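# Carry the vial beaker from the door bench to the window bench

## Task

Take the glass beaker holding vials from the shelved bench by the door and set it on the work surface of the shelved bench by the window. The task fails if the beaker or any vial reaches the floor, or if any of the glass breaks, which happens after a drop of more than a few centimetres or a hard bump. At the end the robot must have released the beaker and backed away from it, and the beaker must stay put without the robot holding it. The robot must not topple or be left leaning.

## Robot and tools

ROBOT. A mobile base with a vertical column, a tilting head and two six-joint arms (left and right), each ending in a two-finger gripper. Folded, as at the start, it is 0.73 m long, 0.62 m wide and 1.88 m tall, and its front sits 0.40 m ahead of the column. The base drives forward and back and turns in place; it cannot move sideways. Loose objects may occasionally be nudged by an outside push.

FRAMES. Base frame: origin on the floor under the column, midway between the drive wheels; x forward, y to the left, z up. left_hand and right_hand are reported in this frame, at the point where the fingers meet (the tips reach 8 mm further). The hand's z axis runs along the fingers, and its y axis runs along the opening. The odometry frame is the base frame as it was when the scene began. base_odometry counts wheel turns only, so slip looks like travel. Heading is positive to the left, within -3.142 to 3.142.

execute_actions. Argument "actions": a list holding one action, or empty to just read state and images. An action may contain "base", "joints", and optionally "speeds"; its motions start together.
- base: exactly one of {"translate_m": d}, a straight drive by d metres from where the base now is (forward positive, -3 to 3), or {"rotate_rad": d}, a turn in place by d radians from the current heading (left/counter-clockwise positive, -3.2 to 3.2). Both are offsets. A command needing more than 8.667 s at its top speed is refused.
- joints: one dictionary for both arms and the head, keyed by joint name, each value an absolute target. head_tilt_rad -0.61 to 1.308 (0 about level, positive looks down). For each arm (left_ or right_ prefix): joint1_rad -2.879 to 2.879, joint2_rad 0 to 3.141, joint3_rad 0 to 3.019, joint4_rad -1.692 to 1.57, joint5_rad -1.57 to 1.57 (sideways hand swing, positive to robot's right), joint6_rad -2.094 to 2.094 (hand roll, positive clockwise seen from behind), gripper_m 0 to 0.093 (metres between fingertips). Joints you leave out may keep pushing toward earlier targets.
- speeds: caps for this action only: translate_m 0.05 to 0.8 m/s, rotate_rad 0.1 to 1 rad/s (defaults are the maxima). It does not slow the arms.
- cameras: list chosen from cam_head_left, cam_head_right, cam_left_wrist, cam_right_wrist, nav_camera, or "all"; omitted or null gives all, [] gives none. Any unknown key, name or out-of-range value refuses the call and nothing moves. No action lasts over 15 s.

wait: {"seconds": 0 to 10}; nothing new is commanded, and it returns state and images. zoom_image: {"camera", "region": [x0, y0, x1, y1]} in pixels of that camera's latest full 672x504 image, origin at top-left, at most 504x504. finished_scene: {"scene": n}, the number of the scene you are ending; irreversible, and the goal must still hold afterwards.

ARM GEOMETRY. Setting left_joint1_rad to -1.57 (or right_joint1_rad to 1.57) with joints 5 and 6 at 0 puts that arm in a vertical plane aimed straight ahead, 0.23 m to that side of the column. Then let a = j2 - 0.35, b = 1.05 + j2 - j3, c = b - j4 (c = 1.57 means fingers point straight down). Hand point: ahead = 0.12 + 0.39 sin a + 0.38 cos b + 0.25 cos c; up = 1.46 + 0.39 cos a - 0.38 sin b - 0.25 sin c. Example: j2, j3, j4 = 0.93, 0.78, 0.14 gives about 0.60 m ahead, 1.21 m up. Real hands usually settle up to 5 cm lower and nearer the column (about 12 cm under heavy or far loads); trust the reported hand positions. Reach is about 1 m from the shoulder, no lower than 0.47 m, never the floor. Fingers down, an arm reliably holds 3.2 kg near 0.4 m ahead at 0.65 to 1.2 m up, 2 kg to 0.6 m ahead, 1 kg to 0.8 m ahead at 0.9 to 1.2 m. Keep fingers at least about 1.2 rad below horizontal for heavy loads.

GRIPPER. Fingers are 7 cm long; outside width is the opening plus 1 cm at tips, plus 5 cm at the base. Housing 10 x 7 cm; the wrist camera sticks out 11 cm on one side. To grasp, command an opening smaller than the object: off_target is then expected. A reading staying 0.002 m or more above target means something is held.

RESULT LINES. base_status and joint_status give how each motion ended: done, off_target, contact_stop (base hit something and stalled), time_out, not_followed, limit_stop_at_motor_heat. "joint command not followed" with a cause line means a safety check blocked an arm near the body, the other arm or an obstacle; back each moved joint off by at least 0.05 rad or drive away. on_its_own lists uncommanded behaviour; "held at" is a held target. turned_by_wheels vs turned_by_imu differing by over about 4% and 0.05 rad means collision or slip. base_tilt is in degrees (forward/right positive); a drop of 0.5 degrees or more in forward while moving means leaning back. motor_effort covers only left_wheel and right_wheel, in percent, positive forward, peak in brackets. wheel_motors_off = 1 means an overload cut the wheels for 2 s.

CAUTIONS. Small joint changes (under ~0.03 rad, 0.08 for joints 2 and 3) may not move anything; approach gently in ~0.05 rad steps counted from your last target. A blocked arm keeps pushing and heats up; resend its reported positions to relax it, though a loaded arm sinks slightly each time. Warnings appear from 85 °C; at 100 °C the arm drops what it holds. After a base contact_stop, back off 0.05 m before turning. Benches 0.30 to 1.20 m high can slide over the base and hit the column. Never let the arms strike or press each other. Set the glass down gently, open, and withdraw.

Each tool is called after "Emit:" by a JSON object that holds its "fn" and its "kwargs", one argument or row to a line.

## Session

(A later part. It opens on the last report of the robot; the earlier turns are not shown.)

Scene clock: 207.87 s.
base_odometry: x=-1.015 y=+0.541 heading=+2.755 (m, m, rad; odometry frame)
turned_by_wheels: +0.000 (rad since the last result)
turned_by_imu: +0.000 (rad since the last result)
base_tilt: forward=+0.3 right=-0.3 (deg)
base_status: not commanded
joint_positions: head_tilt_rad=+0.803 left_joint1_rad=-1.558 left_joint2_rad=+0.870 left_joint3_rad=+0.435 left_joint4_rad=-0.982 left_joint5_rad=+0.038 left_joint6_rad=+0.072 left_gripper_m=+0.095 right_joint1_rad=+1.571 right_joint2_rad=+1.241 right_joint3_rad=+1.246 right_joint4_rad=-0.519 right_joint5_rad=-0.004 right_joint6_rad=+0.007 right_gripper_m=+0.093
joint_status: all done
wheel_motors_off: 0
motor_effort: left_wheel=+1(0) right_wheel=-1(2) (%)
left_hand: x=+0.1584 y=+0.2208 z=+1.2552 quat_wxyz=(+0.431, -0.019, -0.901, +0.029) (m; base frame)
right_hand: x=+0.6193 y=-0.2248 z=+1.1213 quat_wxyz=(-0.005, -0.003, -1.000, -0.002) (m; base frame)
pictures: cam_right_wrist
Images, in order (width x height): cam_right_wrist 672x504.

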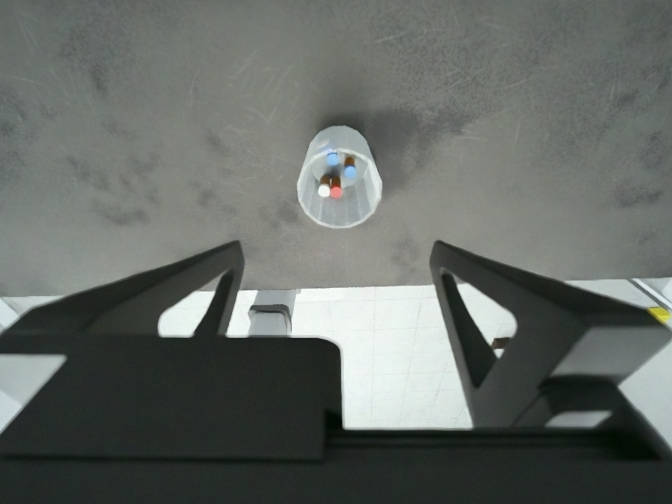

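Emit:
{"fn": "execute_actions", "kwargs": {
  "actions": [
    {"base":{"translate_m":-0.5},"joints":{"right_joint2_rad":0.89,"right_joint3_rad":0.42,"right_joint4_rad":-0.94}}
  ],
  "cameras": ["cam_head_right"]
}}

Scene clock: 215.27 s.
base_odometry: x=-0.552 y=+0.353 heading=+2.757 (m, m, rad; odometry frame)
turned_by_wheels: +0.002 (rad since the last result)
turned_by_imu: +0.002 (rad since the last result)
base_tilt: forward=+0.2 right=-0.2 (deg)
base_status: done
joint_positions: head_tilt_rad=+0.803 left_joint1_rad=-1.558 left_joint2_rad=+0.870 left_joint3_rad=+0.431 left_joint4_rad=-0.982 left_joint5_rad=+0.038 left_joint6_rad=+0.072 left_gripper_m=+0.095 right_joint1_rad=+1.571 right_joint2_rad=+0.891 right_joint3_rad=+0.417 right_joint4_rad=-0.925 right_joint5_rad=-0.004 right_joint6_rad=+0.007 right_gripper_m=+0.093
joint_status: all done
wheel_motors_off: 0
motor_effort: left_wheel=+2(41) right_wheel=-1(42) (%)
left_hand: x=+0.1568 y=+0.2208 z=+1.2556 quat_wxyz=(+0.433, -0.019, -0.901, +0.029) (m; base frame)
right_hand: x=+0.1538 y=-0.2248 z=+1.2464 quat_wxyz=(+0.424, -0.004, -0.906, +0.000) (m; base frame)
pictures: cam_head_right
Images, in order (width x height): cam_head_right 672x504.

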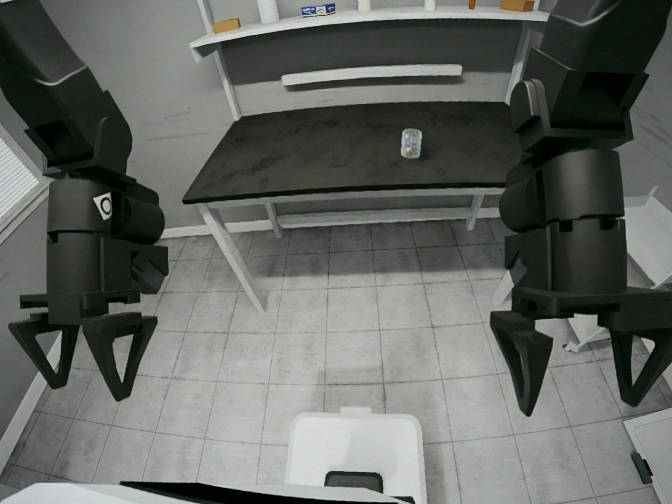

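Emit:
{"fn": "finished_scene", "kwargs": {
  "scene": 2
}}

The scene is finished: the task was done.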